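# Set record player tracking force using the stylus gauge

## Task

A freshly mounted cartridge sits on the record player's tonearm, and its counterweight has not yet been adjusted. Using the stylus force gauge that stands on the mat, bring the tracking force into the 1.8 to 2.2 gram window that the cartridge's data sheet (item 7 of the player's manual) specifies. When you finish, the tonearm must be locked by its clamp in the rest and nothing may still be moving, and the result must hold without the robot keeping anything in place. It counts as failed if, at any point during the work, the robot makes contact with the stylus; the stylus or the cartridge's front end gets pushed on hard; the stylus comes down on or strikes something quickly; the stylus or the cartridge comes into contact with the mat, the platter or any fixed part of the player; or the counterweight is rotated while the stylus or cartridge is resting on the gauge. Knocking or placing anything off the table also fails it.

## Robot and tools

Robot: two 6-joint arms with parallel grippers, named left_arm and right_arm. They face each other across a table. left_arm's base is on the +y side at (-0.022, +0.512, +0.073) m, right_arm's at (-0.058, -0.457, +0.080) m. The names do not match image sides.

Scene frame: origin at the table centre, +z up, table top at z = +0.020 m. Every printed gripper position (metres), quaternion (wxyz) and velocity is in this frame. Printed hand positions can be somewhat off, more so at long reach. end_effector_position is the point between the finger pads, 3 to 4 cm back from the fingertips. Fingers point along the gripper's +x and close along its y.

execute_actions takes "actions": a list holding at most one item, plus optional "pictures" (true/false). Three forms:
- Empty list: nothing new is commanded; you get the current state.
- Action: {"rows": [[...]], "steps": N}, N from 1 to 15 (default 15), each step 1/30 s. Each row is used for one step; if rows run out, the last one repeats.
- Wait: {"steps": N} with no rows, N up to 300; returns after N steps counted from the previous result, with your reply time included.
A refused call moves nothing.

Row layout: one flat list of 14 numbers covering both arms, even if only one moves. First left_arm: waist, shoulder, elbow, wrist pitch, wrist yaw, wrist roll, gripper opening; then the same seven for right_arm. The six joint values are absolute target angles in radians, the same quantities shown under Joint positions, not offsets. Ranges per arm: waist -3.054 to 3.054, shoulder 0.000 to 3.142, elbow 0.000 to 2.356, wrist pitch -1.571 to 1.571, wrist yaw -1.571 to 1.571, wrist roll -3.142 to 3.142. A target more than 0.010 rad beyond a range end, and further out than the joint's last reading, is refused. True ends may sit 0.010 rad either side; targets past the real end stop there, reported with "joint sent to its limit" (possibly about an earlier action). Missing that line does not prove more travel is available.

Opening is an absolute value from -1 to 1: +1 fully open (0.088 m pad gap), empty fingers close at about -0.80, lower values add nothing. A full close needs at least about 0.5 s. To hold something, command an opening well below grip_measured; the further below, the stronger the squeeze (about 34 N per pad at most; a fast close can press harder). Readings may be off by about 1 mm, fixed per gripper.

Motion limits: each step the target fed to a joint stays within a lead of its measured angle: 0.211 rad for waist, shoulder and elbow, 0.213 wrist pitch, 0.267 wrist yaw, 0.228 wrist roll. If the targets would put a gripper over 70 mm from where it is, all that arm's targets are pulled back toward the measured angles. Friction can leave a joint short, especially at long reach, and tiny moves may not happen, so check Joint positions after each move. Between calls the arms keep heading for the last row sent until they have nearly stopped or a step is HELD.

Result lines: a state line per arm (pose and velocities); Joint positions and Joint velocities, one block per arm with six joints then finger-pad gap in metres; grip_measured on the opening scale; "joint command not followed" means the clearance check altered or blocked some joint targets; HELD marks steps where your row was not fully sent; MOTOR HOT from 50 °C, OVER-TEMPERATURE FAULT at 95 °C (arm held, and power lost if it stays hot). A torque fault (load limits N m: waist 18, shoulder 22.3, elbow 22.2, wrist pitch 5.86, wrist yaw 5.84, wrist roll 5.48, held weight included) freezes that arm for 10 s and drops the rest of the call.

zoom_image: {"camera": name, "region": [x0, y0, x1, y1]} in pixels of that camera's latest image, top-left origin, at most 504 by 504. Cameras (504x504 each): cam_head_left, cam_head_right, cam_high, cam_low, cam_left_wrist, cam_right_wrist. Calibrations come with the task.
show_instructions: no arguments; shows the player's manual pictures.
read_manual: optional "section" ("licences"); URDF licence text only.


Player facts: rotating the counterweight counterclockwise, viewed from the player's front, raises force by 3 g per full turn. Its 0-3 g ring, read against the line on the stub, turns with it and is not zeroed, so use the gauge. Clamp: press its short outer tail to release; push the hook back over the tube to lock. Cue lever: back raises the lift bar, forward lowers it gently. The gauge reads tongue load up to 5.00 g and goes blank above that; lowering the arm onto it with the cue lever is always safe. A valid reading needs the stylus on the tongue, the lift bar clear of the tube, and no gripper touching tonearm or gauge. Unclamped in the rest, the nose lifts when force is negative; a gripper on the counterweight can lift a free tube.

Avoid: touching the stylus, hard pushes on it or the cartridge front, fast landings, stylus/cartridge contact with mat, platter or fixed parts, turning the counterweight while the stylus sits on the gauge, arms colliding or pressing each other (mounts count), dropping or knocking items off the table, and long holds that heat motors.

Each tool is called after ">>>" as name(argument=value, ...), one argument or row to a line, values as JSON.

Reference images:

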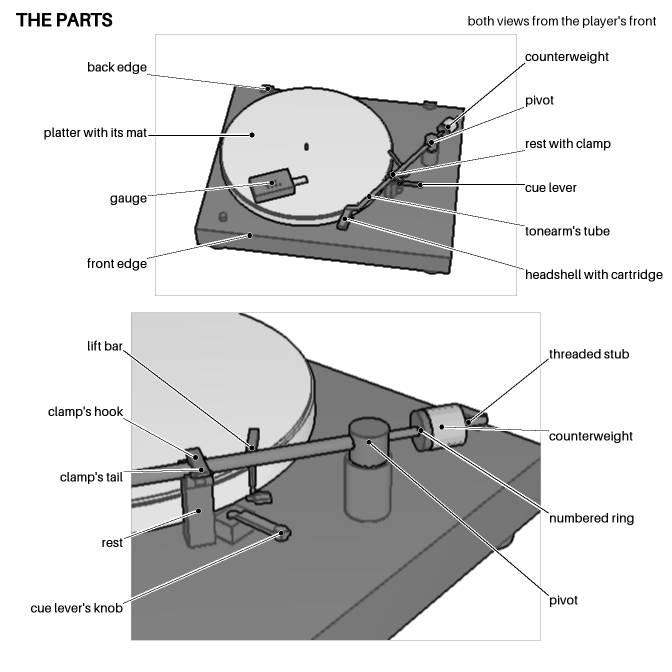

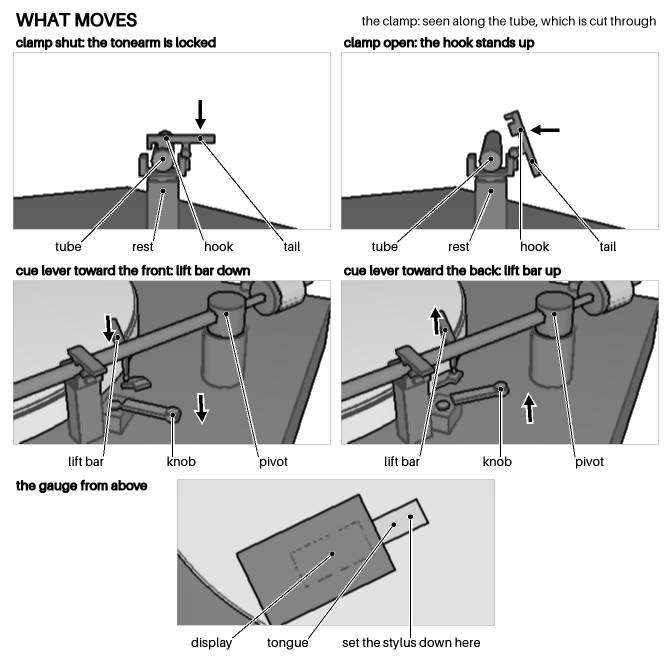

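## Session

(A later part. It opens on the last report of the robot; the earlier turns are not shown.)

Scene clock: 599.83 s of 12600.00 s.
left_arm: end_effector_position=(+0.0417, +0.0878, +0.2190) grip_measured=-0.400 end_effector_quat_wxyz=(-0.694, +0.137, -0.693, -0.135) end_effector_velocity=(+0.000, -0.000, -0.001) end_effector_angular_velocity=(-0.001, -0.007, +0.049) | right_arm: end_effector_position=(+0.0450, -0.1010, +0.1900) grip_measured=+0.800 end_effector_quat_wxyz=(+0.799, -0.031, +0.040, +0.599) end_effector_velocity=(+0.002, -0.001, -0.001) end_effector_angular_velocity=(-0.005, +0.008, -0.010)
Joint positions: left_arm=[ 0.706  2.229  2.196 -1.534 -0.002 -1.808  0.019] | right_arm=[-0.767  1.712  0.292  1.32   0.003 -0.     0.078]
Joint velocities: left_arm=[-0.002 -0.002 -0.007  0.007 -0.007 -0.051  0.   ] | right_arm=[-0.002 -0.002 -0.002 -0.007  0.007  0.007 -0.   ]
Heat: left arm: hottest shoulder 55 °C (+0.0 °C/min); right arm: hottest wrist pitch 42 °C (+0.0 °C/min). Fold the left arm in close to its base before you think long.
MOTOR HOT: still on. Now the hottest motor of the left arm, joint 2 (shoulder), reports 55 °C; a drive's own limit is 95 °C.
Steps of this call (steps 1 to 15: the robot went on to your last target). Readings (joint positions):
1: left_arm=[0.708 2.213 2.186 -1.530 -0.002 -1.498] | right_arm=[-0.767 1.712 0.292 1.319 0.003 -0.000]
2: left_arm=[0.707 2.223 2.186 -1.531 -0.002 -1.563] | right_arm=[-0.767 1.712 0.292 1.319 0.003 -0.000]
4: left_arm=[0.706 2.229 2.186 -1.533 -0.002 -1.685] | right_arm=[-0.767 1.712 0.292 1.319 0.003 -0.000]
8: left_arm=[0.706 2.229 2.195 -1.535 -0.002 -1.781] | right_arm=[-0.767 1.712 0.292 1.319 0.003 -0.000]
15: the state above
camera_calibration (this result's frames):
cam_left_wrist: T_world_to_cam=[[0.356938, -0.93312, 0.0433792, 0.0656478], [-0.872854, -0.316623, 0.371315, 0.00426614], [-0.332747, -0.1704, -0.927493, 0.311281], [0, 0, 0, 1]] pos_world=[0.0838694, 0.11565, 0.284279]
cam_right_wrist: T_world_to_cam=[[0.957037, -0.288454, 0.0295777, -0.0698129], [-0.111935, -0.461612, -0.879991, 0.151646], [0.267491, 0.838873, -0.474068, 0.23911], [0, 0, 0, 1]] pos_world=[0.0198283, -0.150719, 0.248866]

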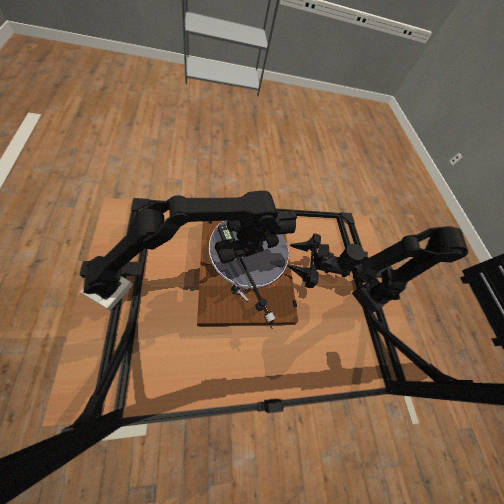

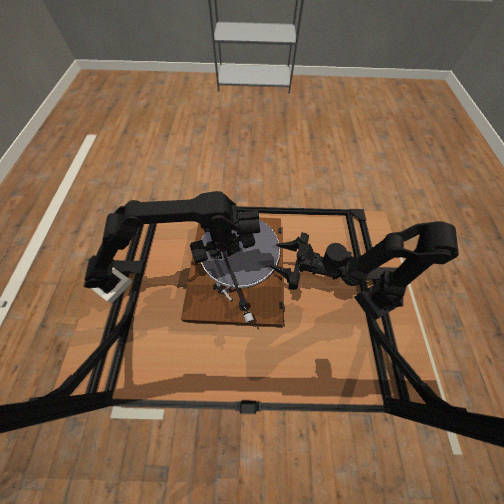

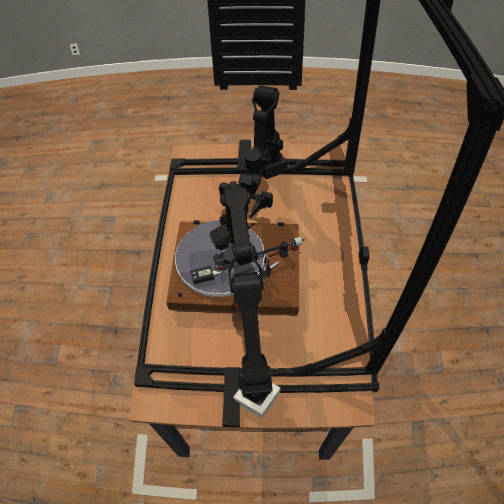

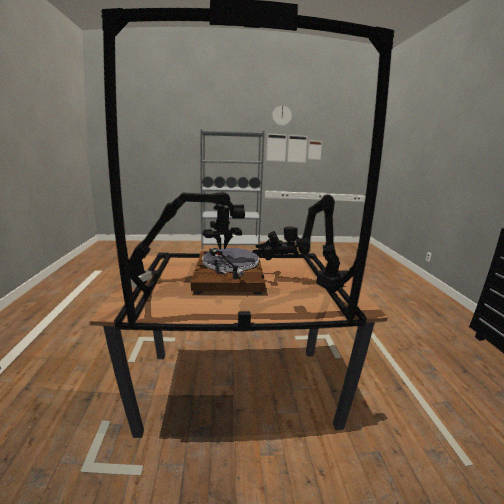

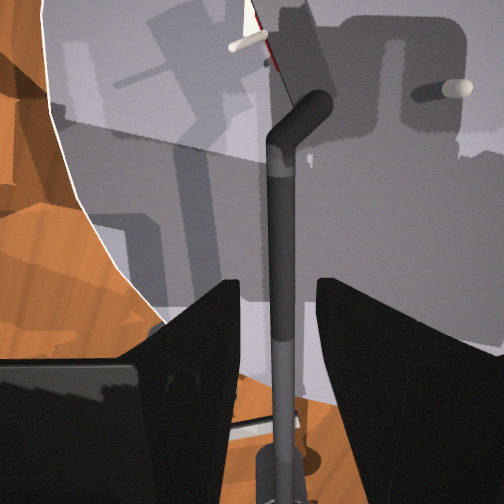

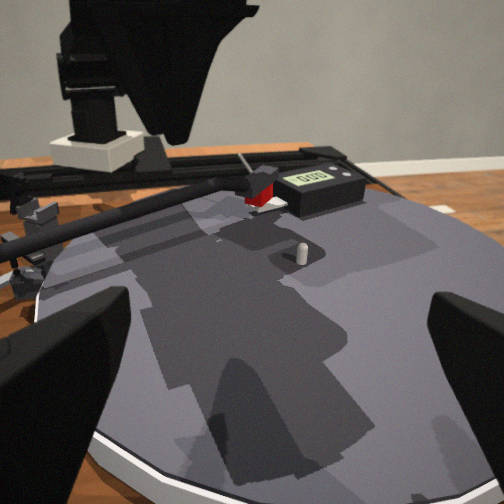

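>>> execute_actions(
  actions=[
    {"rows":[[0.70,2.228,2.18,-1.52,0,-1.815,-0.4,-0.768,1.71,0.29,1.32,0,0,0.8],[0.70,2.228,2.165,-1.505,0,-1.815,-0.4,-0.768,1.71,0.29,1.32,0,0,0.8],[0.70,2.228,2.15,-1.49,0,-1.815,-0.4,-0.768,1.71,0.29,1.32,0,0,0.8],[0.70,2.228,2.13,-1.47,0,-1.815,-0.4,-0.768,1.71,0.29,1.32,0,0,0.8],[0.70,2.228,2.11,-1.45,0,-1.815,-0.4,-0.768,1.71,0.29,1.32,0,0,0.8],[0.70,2.228,2.09,-1.43,0,-1.815,-0.4,-0.768,1.71,0.29,1.32,0,0,0.8],[0.70,2.228,2.07,-1.41,0,-1.815,-0.4,-0.768,1.71,0.29,1.32,0,0,0.8],[0.70,2.228,2.05,-1.39,0,-1.815,-0.4,-0.768,1.71,0.29,1.32,0,0,0.8],[0.70,2.228,2.035,-1.375,0,-1.815,-0.4,-0.768,1.71,0.29,1.32,0,0,0.8],[0.70,2.228,2.02,-1.36,0,-1.815,-0.4,-0.768,1.71,0.29,1.32,0,0,0.8],[0.70,2.228,2.008,-1.35,0,-1.815,-0.4,-0.768,1.71,0.29,1.32,0,0,0.8],[0.70,2.228,1.998,-1.342,0,-1.815,-0.4,-0.768,1.71,0.29,1.32,0,0,0.8],[0.70,2.228,1.99,-1.336,0,-1.815,-0.4,-0.768,1.71,0.29,1.32,0,0,0.8]]},
  ],
  pictures=false,
)

>>> execute_actions(
  actions=[
    {"steps":15},
  ],
)

Scene clock: 608.43 s of 12600.00 s.
left_arm: end_effector_position=(+0.0413, +0.0828, +0.1726) grip_measured=-0.400 end_effector_quat_wxyz=(-0.695, +0.136, -0.693, -0.136) end_effector_velocity=(-0.001, +0.010, -0.046) end_effector_angular_velocity=(+0.047, -0.000, +0.020) | right_arm: end_effector_position=(+0.0450, -0.1010, +0.1900) grip_measured=+0.800 end_effector_quat_wxyz=(+0.799, -0.031, +0.040, +0.599) end_effector_velocity=(+0.001, -0.001, -0.001) end_effector_angular_velocity=(-0.001, +0.024, -0.002)
Joint positions: left_arm=[ 0.703  2.229  2.01  -1.351 -0.002 -1.811  0.019] | right_arm=[-0.767  1.712  0.292  1.32   0.003 -0.     0.078]
Joint velocities: left_arm=[-0.002 -0.002 -0.188  0.139 -0.007 -0.022 -0.   ] | right_arm=[-0.007 -0.002 -0.002 -0.007 -0.007  0.022 -0.   ]
Heat: left arm: hottest shoulder 57 °C (+1.0 °C/min); right arm: hottest wrist pitch 42 °C (+0.0 °C/min). Fold the left arm in close to its base before you think long.
MOTOR HOT: still on. Now the hottest motor of the left arm, joint 2 (shoulder), reports 57 °C; a drive's own limit is 95 °C.
Steps of this call (steps 1 to 15: the robot went on to your last target; steps 16 to 90: nothing new was sent; then 5.10 s passed at rest; steps 91 to 105: all 15 steps of this action). Readings (joint positions):
91: left_arm=[0.706 2.229 2.196 -1.534 -0.002 -1.811] | right_arm=[-0.767 1.712 0.292 1.320 0.003 -0.000]
92: left_arm=[0.706 2.229 2.192 -1.527 -0.002 -1.811] | right_arm=[-0.767 1.712 0.292 1.320 0.003 -0.000]
94: left_arm=[0.705 2.229 2.175 -1.502 -0.002 -1.811] | right_arm=[-0.767 1.712 0.292 1.320 0.003 -0.000]
98: left_arm=[0.703 2.229 2.105 -1.435 -0.002 -1.811] | right_arm=[-0.767 1.712 0.292 1.320 0.003 -0.000]
105: the state above

Scene clock: 608.93 s of 12600.00 s.
left_arm: end_effector_position=(+0.0414, +0.0823, +0.1699) grip_measured=-0.400 end_effector_quat_wxyz=(-0.694, +0.137, -0.693, -0.135) end_effector_velocity=(-0.000, +0.002, +0.000) end_effector_angular_velocity=(+0.008, -0.006, -0.010) | right_arm: end_effector_position=(+0.0450, -0.1010, +0.1901) grip_measured=+0.800 end_effector_quat_wxyz=(+0.799, -0.030, +0.040, +0.599) end_effector_velocity=(-0.003, -0.001, -0.003) end_effector_angular_velocity=(-0.013, -0.001, +0.020)
Joint positions: left_arm=[ 0.703  2.229  2.    -1.338 -0.002 -1.811  0.019] | right_arm=[-0.767  1.712  0.292  1.32   0.003 -0.     0.078]
Joint velocities: left_arm=[-0.002 -0.002 -0.002 -0.007 -0.007  0.007 -0.   ] | right_arm=[-0.002 -0.002 -0.007 -0.007 -0.022 -0.007 -0.   ]
Heat: left arm: hottest shoulder 57 °C (+1.0 °C/min); right arm: hottest wrist pitch 42 °C (+0.0 °C/min). Fold the left arm in close to its base before you think long.
MOTOR HOT: still on. Now the hottest motor of the left arm, joint 2 (shoulder), reports 57 °C; a drive's own limit is 95 °C.
Steps of this call (steps 1 to 15: the robot went on to your last target). Readings (joint positions):
1: left_arm=[0.703 2.229 2.006 -1.347 -0.002 -1.811] | right_arm=[-0.767 1.712 0.292 1.320 0.003 -0.000]
2: left_arm=[0.703 2.229 2.003 -1.345 -0.002 -1.811] | right_arm=[-0.767 1.712 0.292 1.320 0.003 -0.000]
4: left_arm=[0.703 2.229 2.001 -1.341 -0.002 -1.811] | right_arm=[-0.767 1.712 0.292 1.320 0.003 -0.000]
8: left_arm=[0.703 2.229 2.000 -1.339 -0.002 -1.811] | right_arm=[-0.767 1.712 0.292 1.320 0.003 -0.000]
15: the state above
camera_calibration (this result's frames):
cam_left_wrist: T_world_to_cam=[[0.356582, -0.933256, 0.0433817, 0.0628369], [-0.872973, -0.316288, 0.371322, 0.0204357], [-0.332818, -0.170278, -0.92749, 0.264696], [0, 0, 0, 1]] pos_world=[0.0835289, 0.110178, 0.235189]
cam_right_wrist: T_world_to_cam=[[0.957034, -0.288465, 0.0295732, -0.069817], [-0.111842, -0.46129, -0.880172, 0.151825], [0.267541, 0.839047, -0.473732, 0.239127], [0, 0, 0, 1]] pos_world=[0.0198214, -0.150743, 0.248979]

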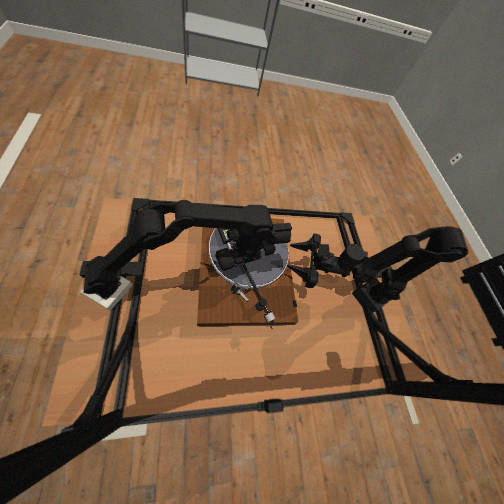

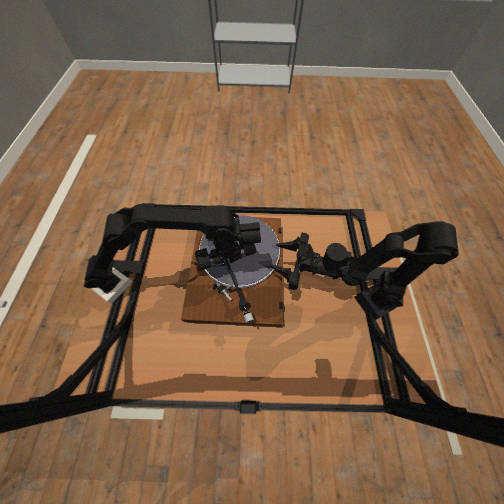

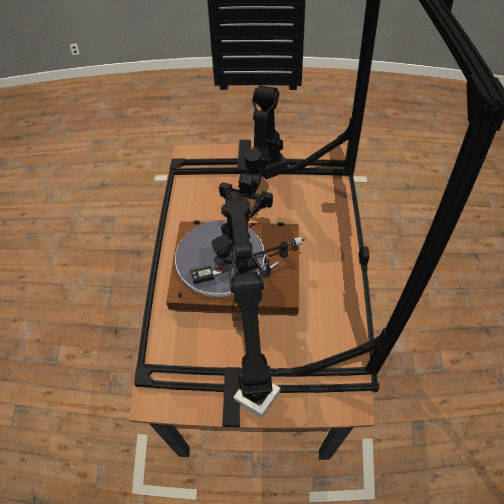

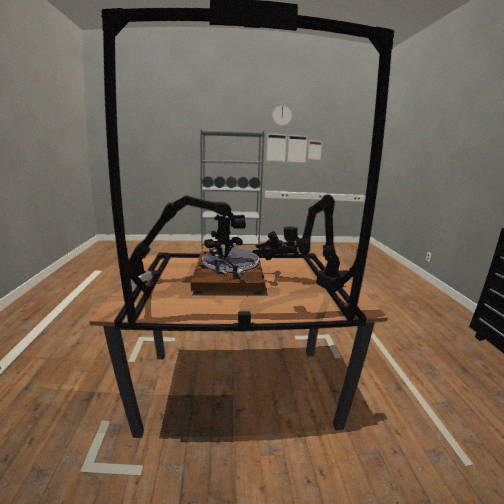

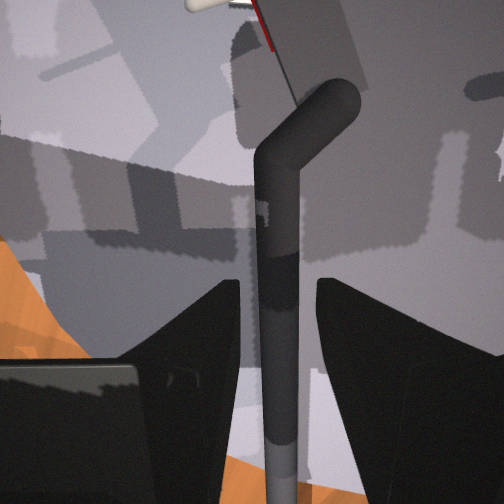

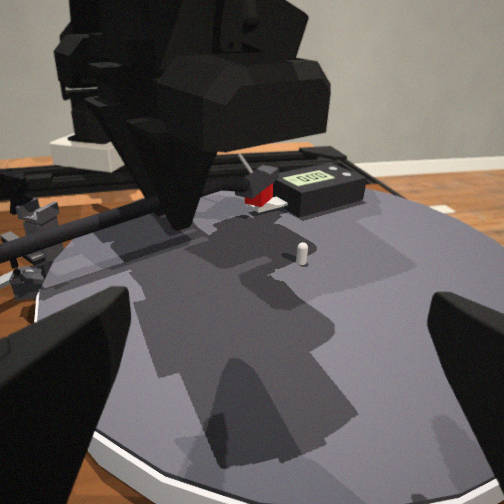

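>>> execute_actions(
  actions=[
    {"rows":[[0.70,2.228,1.995,-1.336,0,-1.815,-0.45,-0.768,1.71,0.29,1.32,0,0,0.8],[0.70,2.228,1.995,-1.336,0,-1.815,-0.5,-0.768,1.71,0.29,1.32,0,0,0.8],[0.70,2.228,1.995,-1.336,0,-1.815,-0.55,-0.768,1.71,0.29,1.32,0,0,0.8],[0.70,2.228,1.995,-1.336,0,-1.815,-0.58,-0.768,1.71,0.29,1.32,0,0,0.8],[0.70,2.228,1.995,-1.336,0,-1.815,-0.61,-0.768,1.71,0.29,1.32,0,0,0.8],[0.70,2.228,1.995,-1.336,0,-1.815,-0.64,-0.768,1.71,0.29,1.32,0,0,0.8],[0.70,2.228,1.995,-1.336,0,-1.815,-0.66,-0.768,1.71,0.29,1.32,0,0,0.8],[0.70,2.228,1.995,-1.336,0,-1.815,-0.66,-0.768,1.71,0.29,1.32,0,0,0.8],[0.70,2.228,1.995,-1.336,0,-1.815,-0.66,-0.768,1.71,0.29,1.32,0,0,0.8],[0.70,2.228,2.01,-1.342,0,-1.815,-0.66,-0.768,1.71,0.29,1.32,0,0,0.8],[0.70,2.228,2.018,-1.348,0,-1.815,-0.66,-0.768,1.71,0.29,1.32,0,0,0.8],[0.70,2.228,2.025,-1.354,0,-1.815,-0.66,-0.768,1.71,0.29,1.32,0,0,0.8],[0.70,2.228,2.032,-1.36,0,-1.815,-0.66,-0.768,1.71,0.29,1.32,0,0,0.8],[0.70,2.228,2.038,-1.366,0,-1.815,-0.66,-0.768,1.71,0.29,1.32,0,0,0.8]]},
  ],
  pictures=false,
)

>>> execute_actions(
  actions=[
    {"steps":12},
  ],
)

Scene clock: 617.37 s of 12600.00 s.
left_arm: end_effector_position=(+0.0415, +0.0817, +0.1731) grip_measured=-0.618 end_effector_quat_wxyz=(-0.694, +0.141, -0.692, -0.138) end_effector_velocity=(+0.000, -0.000, +0.024) end_effector_angular_velocity=(+0.001, -0.022, +0.015) | right_arm: end_effector_position=(+0.0450, -0.1010, +0.1901) grip_measured=+0.800 end_effector_quat_wxyz=(+0.799, -0.030, +0.040, +0.599) end_effector_velocity=(+0.000, +0.001, +0.003) end_effector_angular_velocity=(+0.001, -0.039, -0.001)
Joint positions: left_arm=[ 0.703  2.231  2.014 -1.349 -0.003 -1.821  0.009] | right_arm=[-0.767  1.712  0.292  1.32   0.003 -0.     0.078]
Joint velocities: left_arm=[-0.007  0.002  0.1   -0.095 -0.022 -0.022 -0.   ] | right_arm=[ 0.002 -0.002  0.002  0.007  0.007 -0.037 -0.   ]
Heat: left arm: hottest shoulder 58 °C (+3.0 °C/min); right arm: hottest wrist pitch 43 °C (+1.0 °C/min). Fold the left arm in close to its base before you think long.
MOTOR HOT: still on. Now the hottest motor of the left arm, joint 2 (shoulder), reports 58 °C; a drive's own limit is 95 °C.
Steps of this call (steps 1 to 15: the robot went on to your last target; steps 16 to 90: nothing new was sent; then 4.93 s passed at rest; steps 91 to 105: all 15 steps of this action). Readings (joint positions):
91: left_arm=[0.703 2.229 1.999 -1.338 -0.002 -1.811] | right_arm=[-0.767 1.712 0.292 1.320 0.003 -0.000]
92: left_arm=[0.703 2.229 1.999 -1.338 -0.002 -1.811] | right_arm=[-0.767 1.712 0.292 1.320 0.003 -0.000]
94: left_arm=[0.703 2.229 1.999 -1.338 -0.002 -1.811] | right_arm=[-0.767 1.712 0.292 1.320 0.003 -0.000]
98: left_arm=[0.703 2.229 1.999 -1.338 -0.002 -1.812] | right_arm=[-0.767 1.712 0.292 1.320 0.003 -0.000]
105: the state above

Scene clock: 617.77 s of 12600.00 s.
left_arm: end_effector_position=(+0.0412, +0.0818, +0.1754) grip_measured=-0.619 end_effector_quat_wxyz=(-0.694, +0.141, -0.692, -0.138) end_effector_velocity=(+0.000, +0.000, +0.003) end_effector_angular_velocity=(-0.001, -0.008, +0.005) | right_arm: end_effector_position=(+0.0450, -0.1010, +0.1901) grip_measured=+0.800 end_effector_quat_wxyz=(+0.799, -0.030, +0.040, +0.599) end_effector_velocity=(-0.000, -0.000, +0.002) end_effector_angular_velocity=(+0.005, -0.008, +0.006)
Joint positions: left_arm=[ 0.702  2.231  2.024 -1.36  -0.003 -1.822  0.009] | right_arm=[-0.767  1.712  0.292  1.32   0.003 -0.     0.078]
Joint velocities: left_arm=[-0.002 -0.002  0.007 -0.007 -0.007 -0.007 -0.   ] | right_arm=[-0.002 -0.002 -0.002  0.007 -0.007 -0.007 -0.   ]
Heat: left arm: hottest shoulder 58 °C (+3.0 °C/min); right arm: hottest wrist pitch 43 °C (+1.0 °C/min). Fold the left arm in close to its base before you think long.
MOTOR HOT: still on. Now the hottest motor of the left arm, joint 2 (shoulder), reports 58 °C; a drive's own limit is 95 °C.
Steps of this call (steps 1 to 12: the robot went on to your last target). Readings (joint positions):
1: left_arm=[0.703 2.231 2.017 -1.352 -0.003 -1.822] | right_arm=[-0.767 1.712 0.292 1.320 0.003 -0.000]
2: left_arm=[0.703 2.231 2.019 -1.354 -0.003 -1.822] | right_arm=[-0.767 1.712 0.292 1.320 0.003 -0.000]
4: left_arm=[0.703 2.231 2.022 -1.357 -0.003 -1.822] | right_arm=[-0.767 1.712 0.292 1.320 0.003 -0.000]
8: left_arm=[0.703 2.231 2.024 -1.359 -0.003 -1.822] | right_arm=[-0.767 1.712 0.292 1.320 0.003 -0.000]
12: the state above
camera_calibration (this result's frames):
cam_left_wrist: T_world_to_cam=[[0.366105, -0.929474, 0.045225, 0.0611179], [-0.870298, -0.32478, 0.370268, 0.0188113], [-0.329467, -0.174916, -0.927823, 0.269964], [0, 0, 0, 1]] pos_world=[0.0829401, 0.110138, 0.24075]
cam_right_wrist: T_world_to_cam=[[0.957034, -0.288465, 0.0295732, -0.069817], [-0.111842, -0.46129, -0.880172, 0.151825], [0.267541, 0.839047, -0.473732, 0.239127], [0, 0, 0, 1]] pos_world=[0.0198214, -0.150743, 0.248979]

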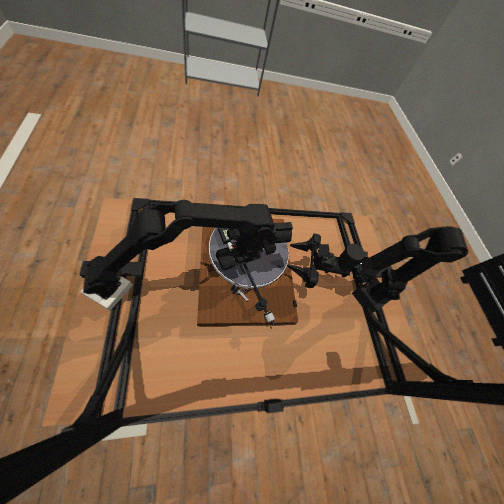

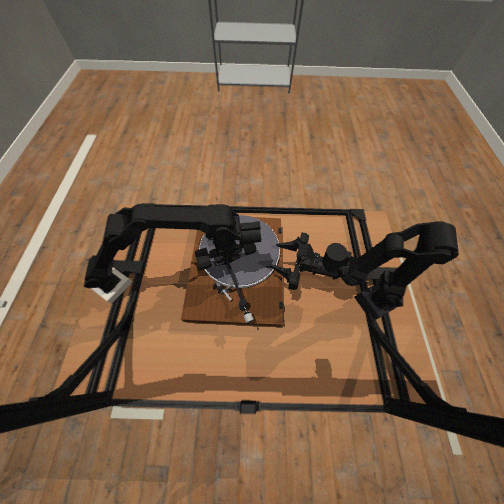

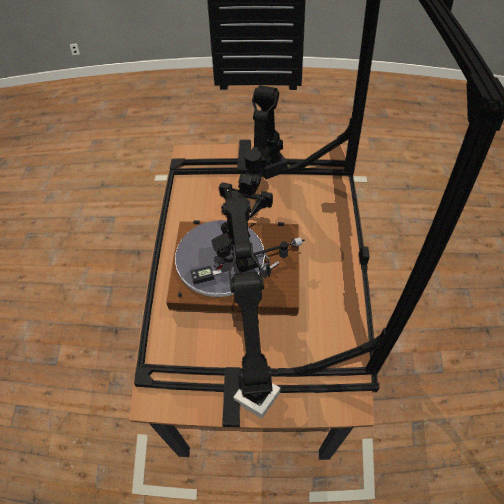

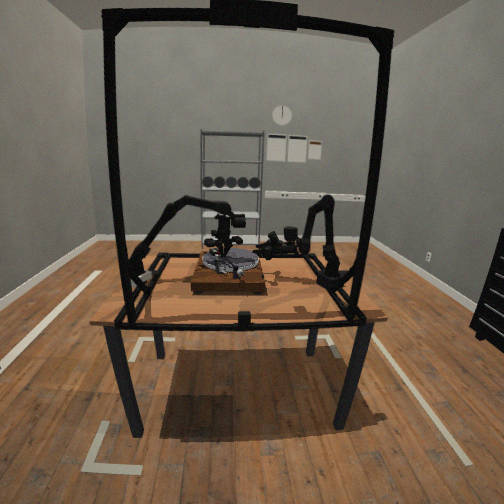

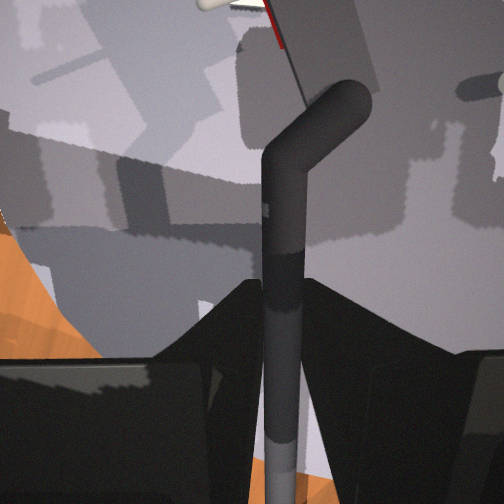

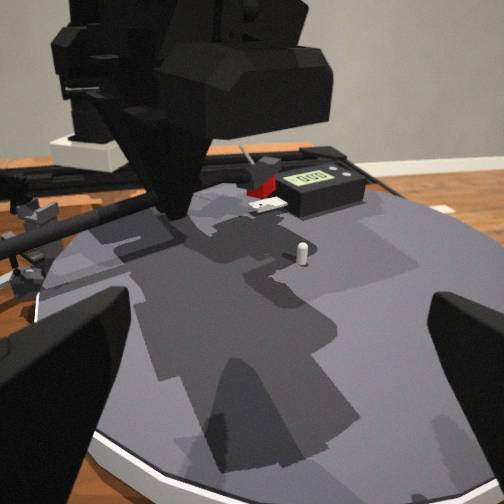

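>>> execute_actions(
  actions=[
    {"rows":[[0.70,2.222,2.028,-1.358,0,-1.83,-0.66,-0.768,1.71,0.29,1.32,0,0,0.8],[0.699,2.215,2.018,-1.355,0,-1.84,-0.66,-0.768,1.71,0.29,1.32,0,0,0.8],[0.698,2.208,2.008,-1.352,0,-1.85,-0.66,-0.768,1.71,0.29,1.32,0,0,0.8],[0.698,2.201,1.997,-1.349,0,-1.86,-0.66,-0.768,1.71,0.29,1.32,0,0,0.8],[0.697,2.194,1.986,-1.346,0,-1.87,-0.66,-0.768,1.71,0.29,1.32,0,0,0.8],[0.696,2.187,1.975,-1.343,0,-1.88,-0.66,-0.768,1.71,0.29,1.32,0,0,0.8],[0.695,2.18,1.964,-1.34,0,-1.89,-0.66,-0.768,1.71,0.29,1.32,0,0,0.8],[0.694,2.173,1.953,-1.337,0,-1.90,-0.66,-0.768,1.71,0.29,1.32,0,0,0.8],[0.693,2.166,1.942,-1.334,0,-1.91,-0.66,-0.768,1.71,0.29,1.32,0,0,0.8],[0.692,2.159,1.931,-1.331,0,-1.92,-0.66,-0.768,1.71,0.29,1.32,0,0,0.8],[0.691,2.152,1.92,-1.328,0,-1.93,-0.66,-0.768,1.71,0.29,1.32,0,0,0.8],[0.69,2.145,1.909,-1.325,0,-1.94,-0.66,-0.768,1.71,0.29,1.32,0,0,0.8],[0.689,2.139,1.899,-1.321,0,-1.95,-0.66,-0.768,1.71,0.29,1.32,0,0,0.8],[0.688,2.134,1.89,-1.318,0,-1.96,-0.66,-0.768,1.71,0.29,1.32,0,0,0.8]]},
  ],
)

Scene clock: 626.23 s of 12600.00 s.
left_arm: end_effector_position=(+0.0342, +0.0959, +0.1762) grip_measured=-0.619 end_effector_quat_wxyz=(-0.685, +0.179, -0.684, -0.176) end_effector_velocity=(-0.016, +0.029, -0.001) end_effector_angular_velocity=(+0.013, -0.005, +0.166) | right_arm: end_effector_position=(+0.0450, -0.1010, +0.1901) grip_measured=+0.800 end_effector_quat_wxyz=(+0.799, -0.030, +0.040, +0.599) end_effector_velocity=(+0.004, -0.001, +0.005) end_effector_angular_velocity=(+0.019, -0.014, -0.014)
Joint positions: left_arm=[ 0.691  2.162  1.916 -1.322 -0.002 -1.944  0.009] | right_arm=[-0.767  1.712  0.292  1.32   0.003 -0.     0.078]
Joint velocities: left_arm=[-0.032 -0.129 -0.208  0.066 -0.007 -0.198  0.   ] | right_arm=[-0.007 -0.002 -0.002  0.022  0.007 -0.007 -0.   ]
Heat: left arm: hottest shoulder 60 °C (+5.0 °C/min); right arm: hottest wrist pitch 43 °C (+1.0 °C/min). Fold the left arm in close to its base before you think long.
MOTOR HOT: still on. Now the hottest motor of the left arm, joint 2 (shoulder), reports 60 °C; a drive's own limit is 95 °C.
Steps of this call (steps 1 to 30: the robot went on to your last target; steps 31 to 90: nothing new was sent; then 4.97 s passed at rest; steps 91 to 105: all 15 steps of this action). Readings (joint positions):
91: left_arm=[0.702 2.231 2.027 -1.361 -0.003 -1.822] | right_arm=[-0.767 1.712 0.292 1.320 0.003 -0.000]
92: left_arm=[0.702 2.231 2.027 -1.361 -0.003 -1.823] | right_arm=[-0.767 1.712 0.292 1.320 0.003 -0.000]
94: left_arm=[0.702 2.227 2.021 -1.359 -0.003 -1.832] | right_arm=[-0.767 1.712 0.292 1.320 0.003 -0.000]
98: left_arm=[0.699 2.205 1.986 -1.347 -0.003 -1.870] | right_arm=[-0.767 1.712 0.292 1.320 0.003 -0.000]
105: the state above
camera_calibration (this result's frames):
cam_left_wrist: T_world_to_cam=[[0.466221, -0.883592, 0.0436261, 0.0692183], [-0.828621, -0.418879, 0.371385, 0.0244784], [-0.309879, -0.209297, -0.927453, 0.273418], [0, 0, 0, 1]] pos_world=[0.0727387, 0.12864, 0.241472]
cam_right_wrist: T_world_to_cam=[[0.957034, -0.288465, 0.0295732, -0.069817], [-0.111842, -0.46129, -0.880172, 0.151825], [0.267541, 0.839047, -0.473732, 0.239127], [0, 0, 0, 1]] pos_world=[0.0198214, -0.150743, 0.248979]

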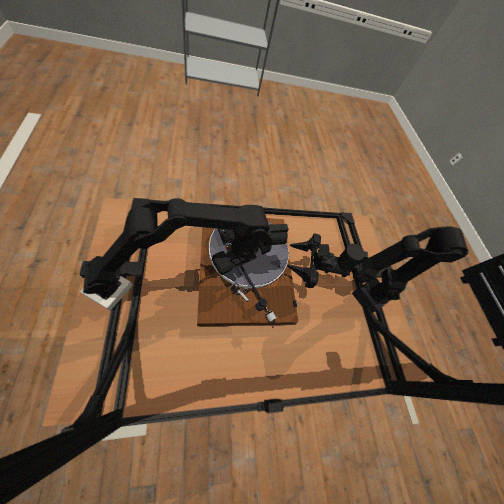

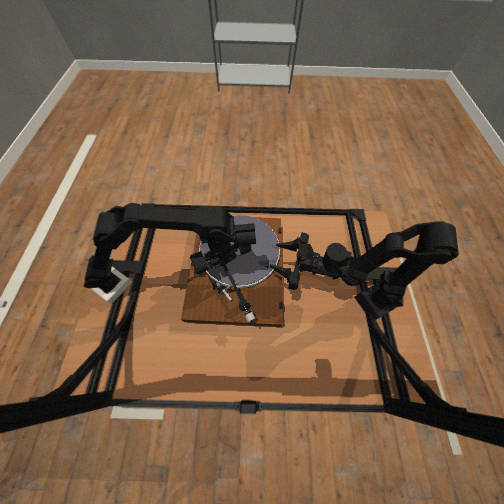

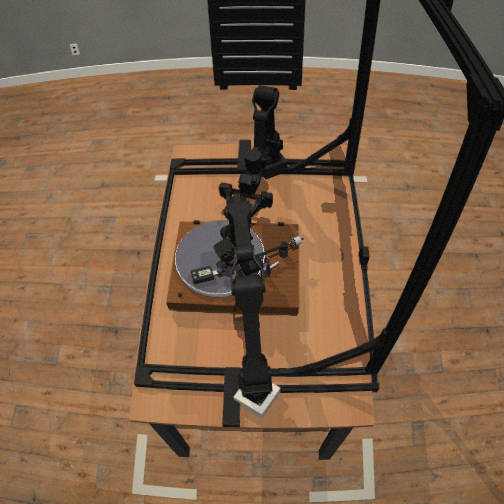

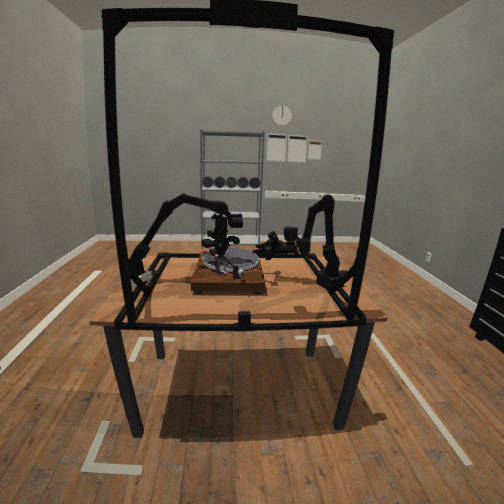

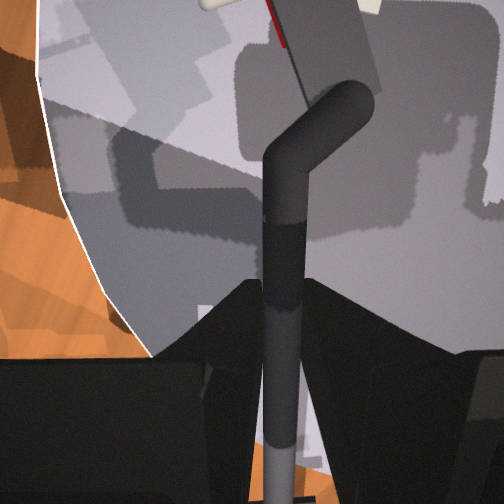

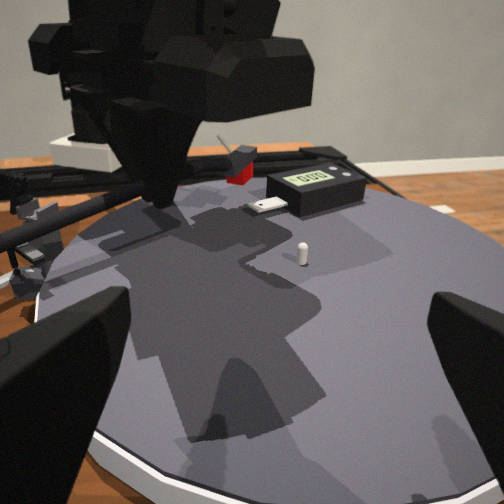

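Continue to θ38, then θ49.

>>> execute_actions(
  actions=[
    {"rows":[[0.686,2.128,1.88,-1.315,0,-1.973,-0.66,-0.768,1.71,0.29,1.32,0,0,0.8],[0.684,2.121,1.87,-1.311,0,-1.987,-0.66,-0.768,1.71,0.29,1.32,0,0,0.8],[0.682,2.115,1.86,-1.308,0,-2.0,-0.66,-0.768,1.71,0.29,1.32,0,0,0.8],[0.68,2.108,1.85,-1.304,0,-2.014,-0.66,-0.768,1.71,0.29,1.32,0,0,0.8],[0.678,2.102,1.84,-1.301,0,-2.028,-0.66,-0.768,1.71,0.29,1.32,0,0,0.8],[0.676,2.096,1.83,-1.298,0,-2.041,-0.66,-0.768,1.71,0.29,1.32,0,0,0.8],[0.674,2.089,1.82,-1.294,0,-2.055,-0.66,-0.768,1.71,0.29,1.32,0,0,0.8],[0.672,2.083,1.81,-1.291,0,-2.068,-0.66,-0.768,1.71,0.29,1.32,0,0,0.8],[0.67,2.076,1.80,-1.287,0,-2.082,-0.66,-0.768,1.71,0.29,1.32,0,0,0.8],[0.668,2.07,1.79,-1.284,0,-2.095,-0.66,-0.768,1.71,0.29,1.32,0,0,0.8],[0.666,2.064,1.78,-1.281,0,-2.109,-0.66,-0.768,1.71,0.29,1.32,0,0,0.8],[0.664,2.057,1.77,-1.277,0,-2.122,-0.66,-0.768,1.71,0.29,1.32,0,0,0.8],[0.662,2.051,1.76,-1.274,0,-2.136,-0.66,-0.768,1.71,0.29,1.32,0,0,0.8],[0.66,2.044,1.75,-1.27,0,-2.15,-0.66,-0.768,1.71,0.29,1.32,0,0,0.8],[0.657,2.038,1.74,-1.267,0,-2.163,-0.66,-0.768,1.71,0.29,1.32,0,0,0.8]]},
  ],
  pictures=false,
)

>>> execute_actions(
  actions=[
    {"rows":[[0.654,2.033,1.732,-1.265,0,-2.178,-0.66,-0.768,1.71,0.29,1.32,0,0,0.8],[0.651,2.028,1.725,-1.263,0,-2.193,-0.66,-0.768,1.71,0.29,1.32,0,0,0.8],[0.648,2.023,1.717,-1.262,0,-2.208,-0.66,-0.768,1.71,0.29,1.32,0,0,0.8],[0.644,2.018,1.71,-1.26,0,-2.223,-0.66,-0.768,1.71,0.29,1.32,0,0,0.8],[0.641,2.012,1.702,-1.258,0,-2.239,-0.66,-0.768,1.71,0.29,1.32,0,0,0.8],[0.638,2.007,1.695,-1.256,0,-2.254,-0.66,-0.768,1.71,0.29,1.32,0,0,0.8],[0.634,2.002,1.687,-1.254,0,-2.269,-0.66,-0.768,1.71,0.29,1.32,0,0,0.8],[0.631,1.997,1.68,-1.253,0,-2.284,-0.66,-0.768,1.71,0.29,1.32,0,0,0.8],[0.628,1.992,1.672,-1.251,0,-2.299,-0.66,-0.768,1.71,0.29,1.32,0,0,0.8],[0.624,1.987,1.665,-1.249,0,-2.314,-0.66,-0.768,1.71,0.29,1.32,0,0,0.8],[0.621,1.982,1.657,-1.247,0,-2.329,-0.66,-0.768,1.71,0.29,1.32,0,0,0.8],[0.617,1.976,1.65,-1.245,0,-2.345,-0.66,-0.768,1.71,0.29,1.32,0,0,0.8],[0.614,1.971,1.642,-1.244,0,-2.36,-0.66,-0.768,1.71,0.29,1.32,0,0,0.8],[0.61,1.966,1.635,-1.242,0,-2.375,-0.66,-0.768,1.71,0.29,1.32,0,0,0.8],[0.607,1.961,1.627,-1.24,0,-2.39,-0.66,-0.768,1.71,0.29,1.32,0,0,0.8]]},
  ],
  pictures=false,
)

>>> execute_actions(
  actions=[
    {"steps":15},
  ],
)

Scene clock: 640.23 s of 12600.00 s.
left_arm: end_effector_position=(+0.0205, +0.1164, +0.1765) grip_measured=-0.619 end_effector_quat_wxyz=(-0.668, +0.231, -0.668, -0.231) end_effector_velocity=(-0.034, +0.044, -0.002) end_effector_angular_velocity=(+0.007, +0.008, +0.347) | right_arm: end_effector_position=(+0.0450, -0.1011, +0.1900) grip_measured=+0.800 end_effector_quat_wxyz=(+0.799, -0.031, +0.040, +0.599) end_effector_velocity=(-0.001, -0.002, -0.005) end_effector_angular_velocity=(-0.014, +0.014, +0.014)
Joint positions: left_arm=[ 0.665  2.069  1.773 -1.276  0.    -2.129  0.009] | right_arm=[-0.767  1.712  0.291  1.32   0.003 -0.     0.078]
Joint velocities: left_arm=[-0.071 -0.193 -0.295  0.095  0.007 -0.418 -0.   ] | right_arm=[-0.007  0.002 -0.007 -0.007 -0.022  0.007 -0.   ]
Heat: left arm: hottest shoulder 63 °C (+8.1 °C/min); right arm: hottest wrist pitch 43 °C (+1.0 °C/min). Fold the left arm in close to its base before you think long.
MOTOR HOT: still on. Now the hottest motor of the left arm, joint 2 (shoulder), reports 63 °C; a drive's own limit is 95 °C.
Steps of this call (steps 1 to 30: the robot went on to your last target; steps 31 to 90: nothing new was sent; then 10.50 s passed at rest; steps 91 to 105: all 15 steps of this action). Readings (joint positions):
91: left_arm=[0.689 2.149 1.898 -1.316 -0.001 -1.961] | right_arm=[-0.767 1.712 0.292 1.320 0.003 -0.000]
92: left_arm=[0.688 2.146 1.893 -1.314 -0.001 -1.966] | right_arm=[-0.767 1.712 0.291 1.320 0.003 -0.000]
94: left_arm=[0.686 2.137 1.879 -1.310 -0.001 -1.985] | right_arm=[-0.767 1.712 0.291 1.320 0.003 -0.000]
98: left_arm=[0.679 2.113 1.843 -1.299 -0.001 -2.035] | right_arm=[-0.767 1.712 0.291 1.320 0.003 -0.000]
105: the state above

Scene clock: 640.73 s of 12600.00 s.
left_arm: end_effector_position=(+0.0016, +0.1361, +0.1767) grip_measured=-0.619 end_effector_quat_wxyz=(-0.646, +0.288, -0.644, -0.292) end_effector_velocity=(-0.043, +0.042, -0.001) end_effector_angular_velocity=(+0.023, -0.009, +0.381) | right_arm: end_effector_position=(+0.0450, -0.1011, +0.1900) grip_measured=+0.800 end_effector_quat_wxyz=(+0.799, -0.031, +0.040, +0.599) end_effector_velocity=(-0.001, -0.002, -0.001) end_effector_angular_velocity=(-0.009, -0.004, +0.006)
Joint positions: left_arm=[ 0.62   1.988  1.655 -1.245  0.    -2.352  0.009] | right_arm=[-0.767  1.712  0.291  1.32   0.003 -0.     0.078]
Joint velocities: left_arm=[-0.11  -0.159 -0.232  0.051 -0.007 -0.491 -0.   ] | right_arm=[-0.002 -0.007 -0.007 -0.007 -0.007 -0.007 -0.   ]
Heat: left arm: hottest shoulder 63 °C (+8.0 °C/min); right arm: hottest wrist pitch 43 °C (+1.0 °C/min). Fold the left arm in close to its base before you think long.
MOTOR HOT: still on. Now the hottest motor of the left arm, joint 2 (shoulder), reports 63 °C; a drive's own limit is 95 °C.
Steps of this call (steps 1 to 15: all 15 steps of this action). Readings (joint positions):
1: left_arm=[0.662 2.063 1.764 -1.272 0.000 -2.143] | right_arm=[-0.767 1.712 0.291 1.320 0.003 -0.000]
2: left_arm=[0.660 2.057 1.755 -1.269 0.000 -2.157] | right_arm=[-0.767 1.712 0.291 1.320 0.003 -0.000]
4: left_arm=[0.655 2.046 1.739 -1.265 0.000 -2.185] | right_arm=[-0.767 1.712 0.291 1.320 0.003 -0.000]
8: left_arm=[0.643 2.024 1.707 -1.258 0.000 -2.245] | right_arm=[-0.767 1.712 0.291 1.320 0.003 -0.000]
15: the state above

Scene clock: 641.23 s of 12600.00 s.
left_arm: end_effector_position=(-0.0016, +0.1390, +0.1767) grip_measured=-0.619 end_effector_quat_wxyz=(-0.642, +0.297, -0.640, -0.301) end_effector_velocity=(+0.000, +0.002, +0.002) end_effector_angular_velocity=(+0.003, -0.007, +0.019) | right_arm: end_effector_position=(+0.0450, -0.1011, +0.1900) grip_measured=+0.800 end_effector_quat_wxyz=(+0.799, -0.031, +0.040, +0.599) end_effector_velocity=(-0.002, -0.001, -0.005) end_effector_angular_velocity=(-0.019, +0.014, +0.009)
Joint positions: left_arm=[ 0.612  1.975  1.638 -1.239 -0.    -2.388  0.009] | right_arm=[-0.767  1.712  0.291  1.32   0.003 -0.     0.078]
Joint velocities: left_arm=[-0.002 -0.007 -0.002 -0.007 -0.007 -0.022 -0.   ] | right_arm=[ 0.002 -0.002 -0.002 -0.022 -0.007  0.007 -0.   ]
Heat: left arm: hottest shoulder 63 °C (+8.1 °C/min); right arm: hottest wrist pitch 43 °C (+1.0 °C/min). Fold the left arm in close to its base before you think long.
MOTOR HOT: still on. Now the hottest motor of the left arm, joint 2 (shoulder), reports 63 °C; a drive's own limit is 95 °C.
Steps of this call (steps 1 to 15: the robot went on to your last target). Readings (joint positions):
1: left_arm=[0.617 1.983 1.649 -1.243 -0.000 -2.366] | right_arm=[-0.767 1.712 0.291 1.320 0.003 -0.000]
2: left_arm=[0.616 1.981 1.645 -1.242 -0.000 -2.374] | right_arm=[-0.767 1.712 0.291 1.320 0.003 -0.000]
4: left_arm=[0.614 1.978 1.641 -1.240 -0.000 -2.381] | right_arm=[-0.767 1.712 0.291 1.320 0.003 -0.000]
8: left_arm=[0.612 1.976 1.638 -1.239 -0.000 -2.387] | right_arm=[-0.767 1.712 0.291 1.320 0.003 -0.000]
15: the state above
camera_calibration (this result's frames):
cam_left_wrist: T_world_to_cam=[[0.751593, -0.658632, 0.036225, 0.094532], [-0.622697, -0.690326, 0.368371, 0.0512286], [-0.217614, -0.299423, -0.928973, 0.284809], [0, 0, 0, 1]] pos_world=[0.0228286, 0.182904, 0.242284]
cam_right_wrist: T_world_to_cam=[[0.957037, -0.288454, 0.0295777, -0.0698145], [-0.111935, -0.461612, -0.879991, 0.151611], [0.267491, 0.838873, -0.474068, 0.239205], [0, 0, 0, 1]] pos_world=[0.0198006, -0.150815, 0.248881]

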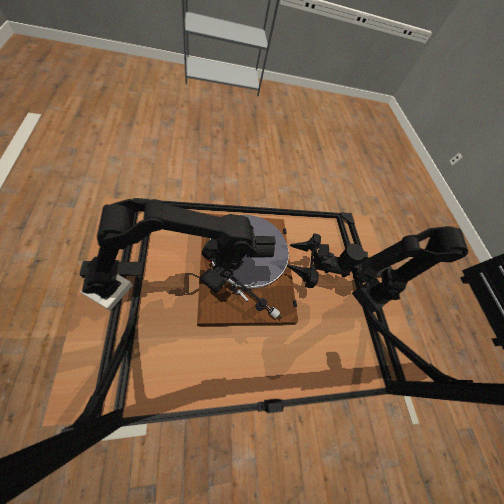

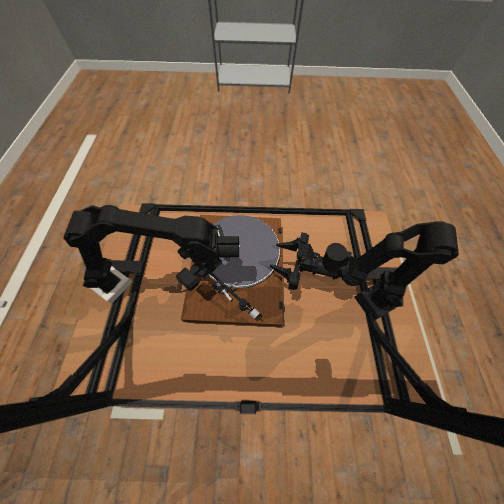

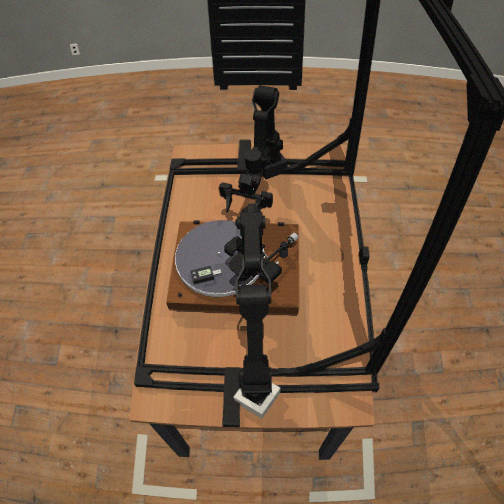

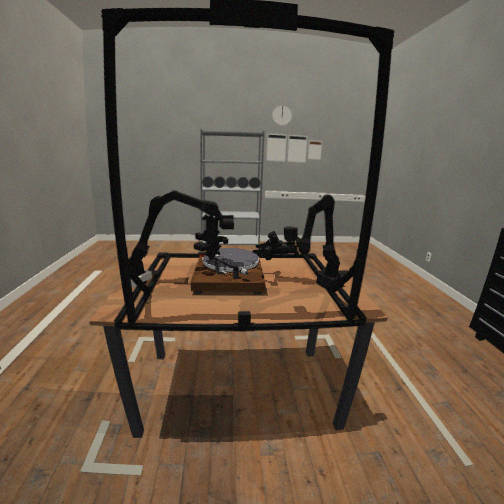

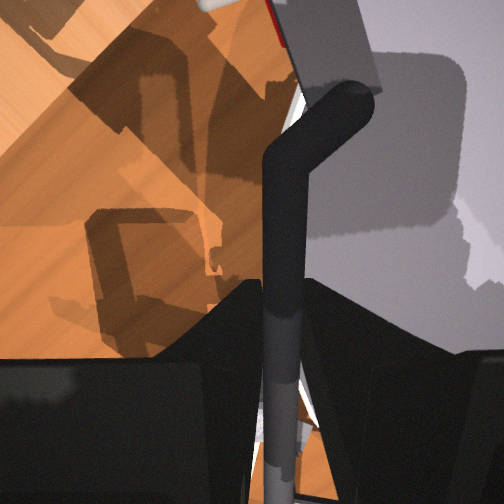

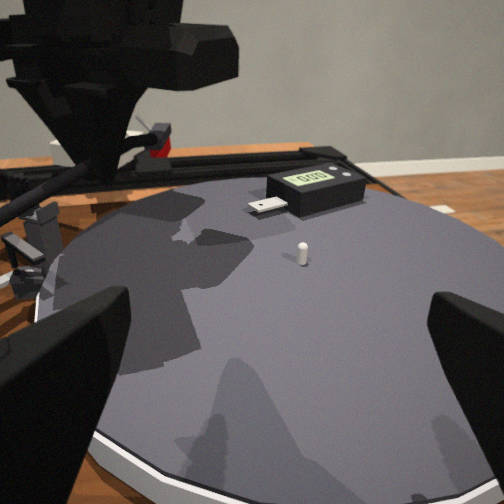

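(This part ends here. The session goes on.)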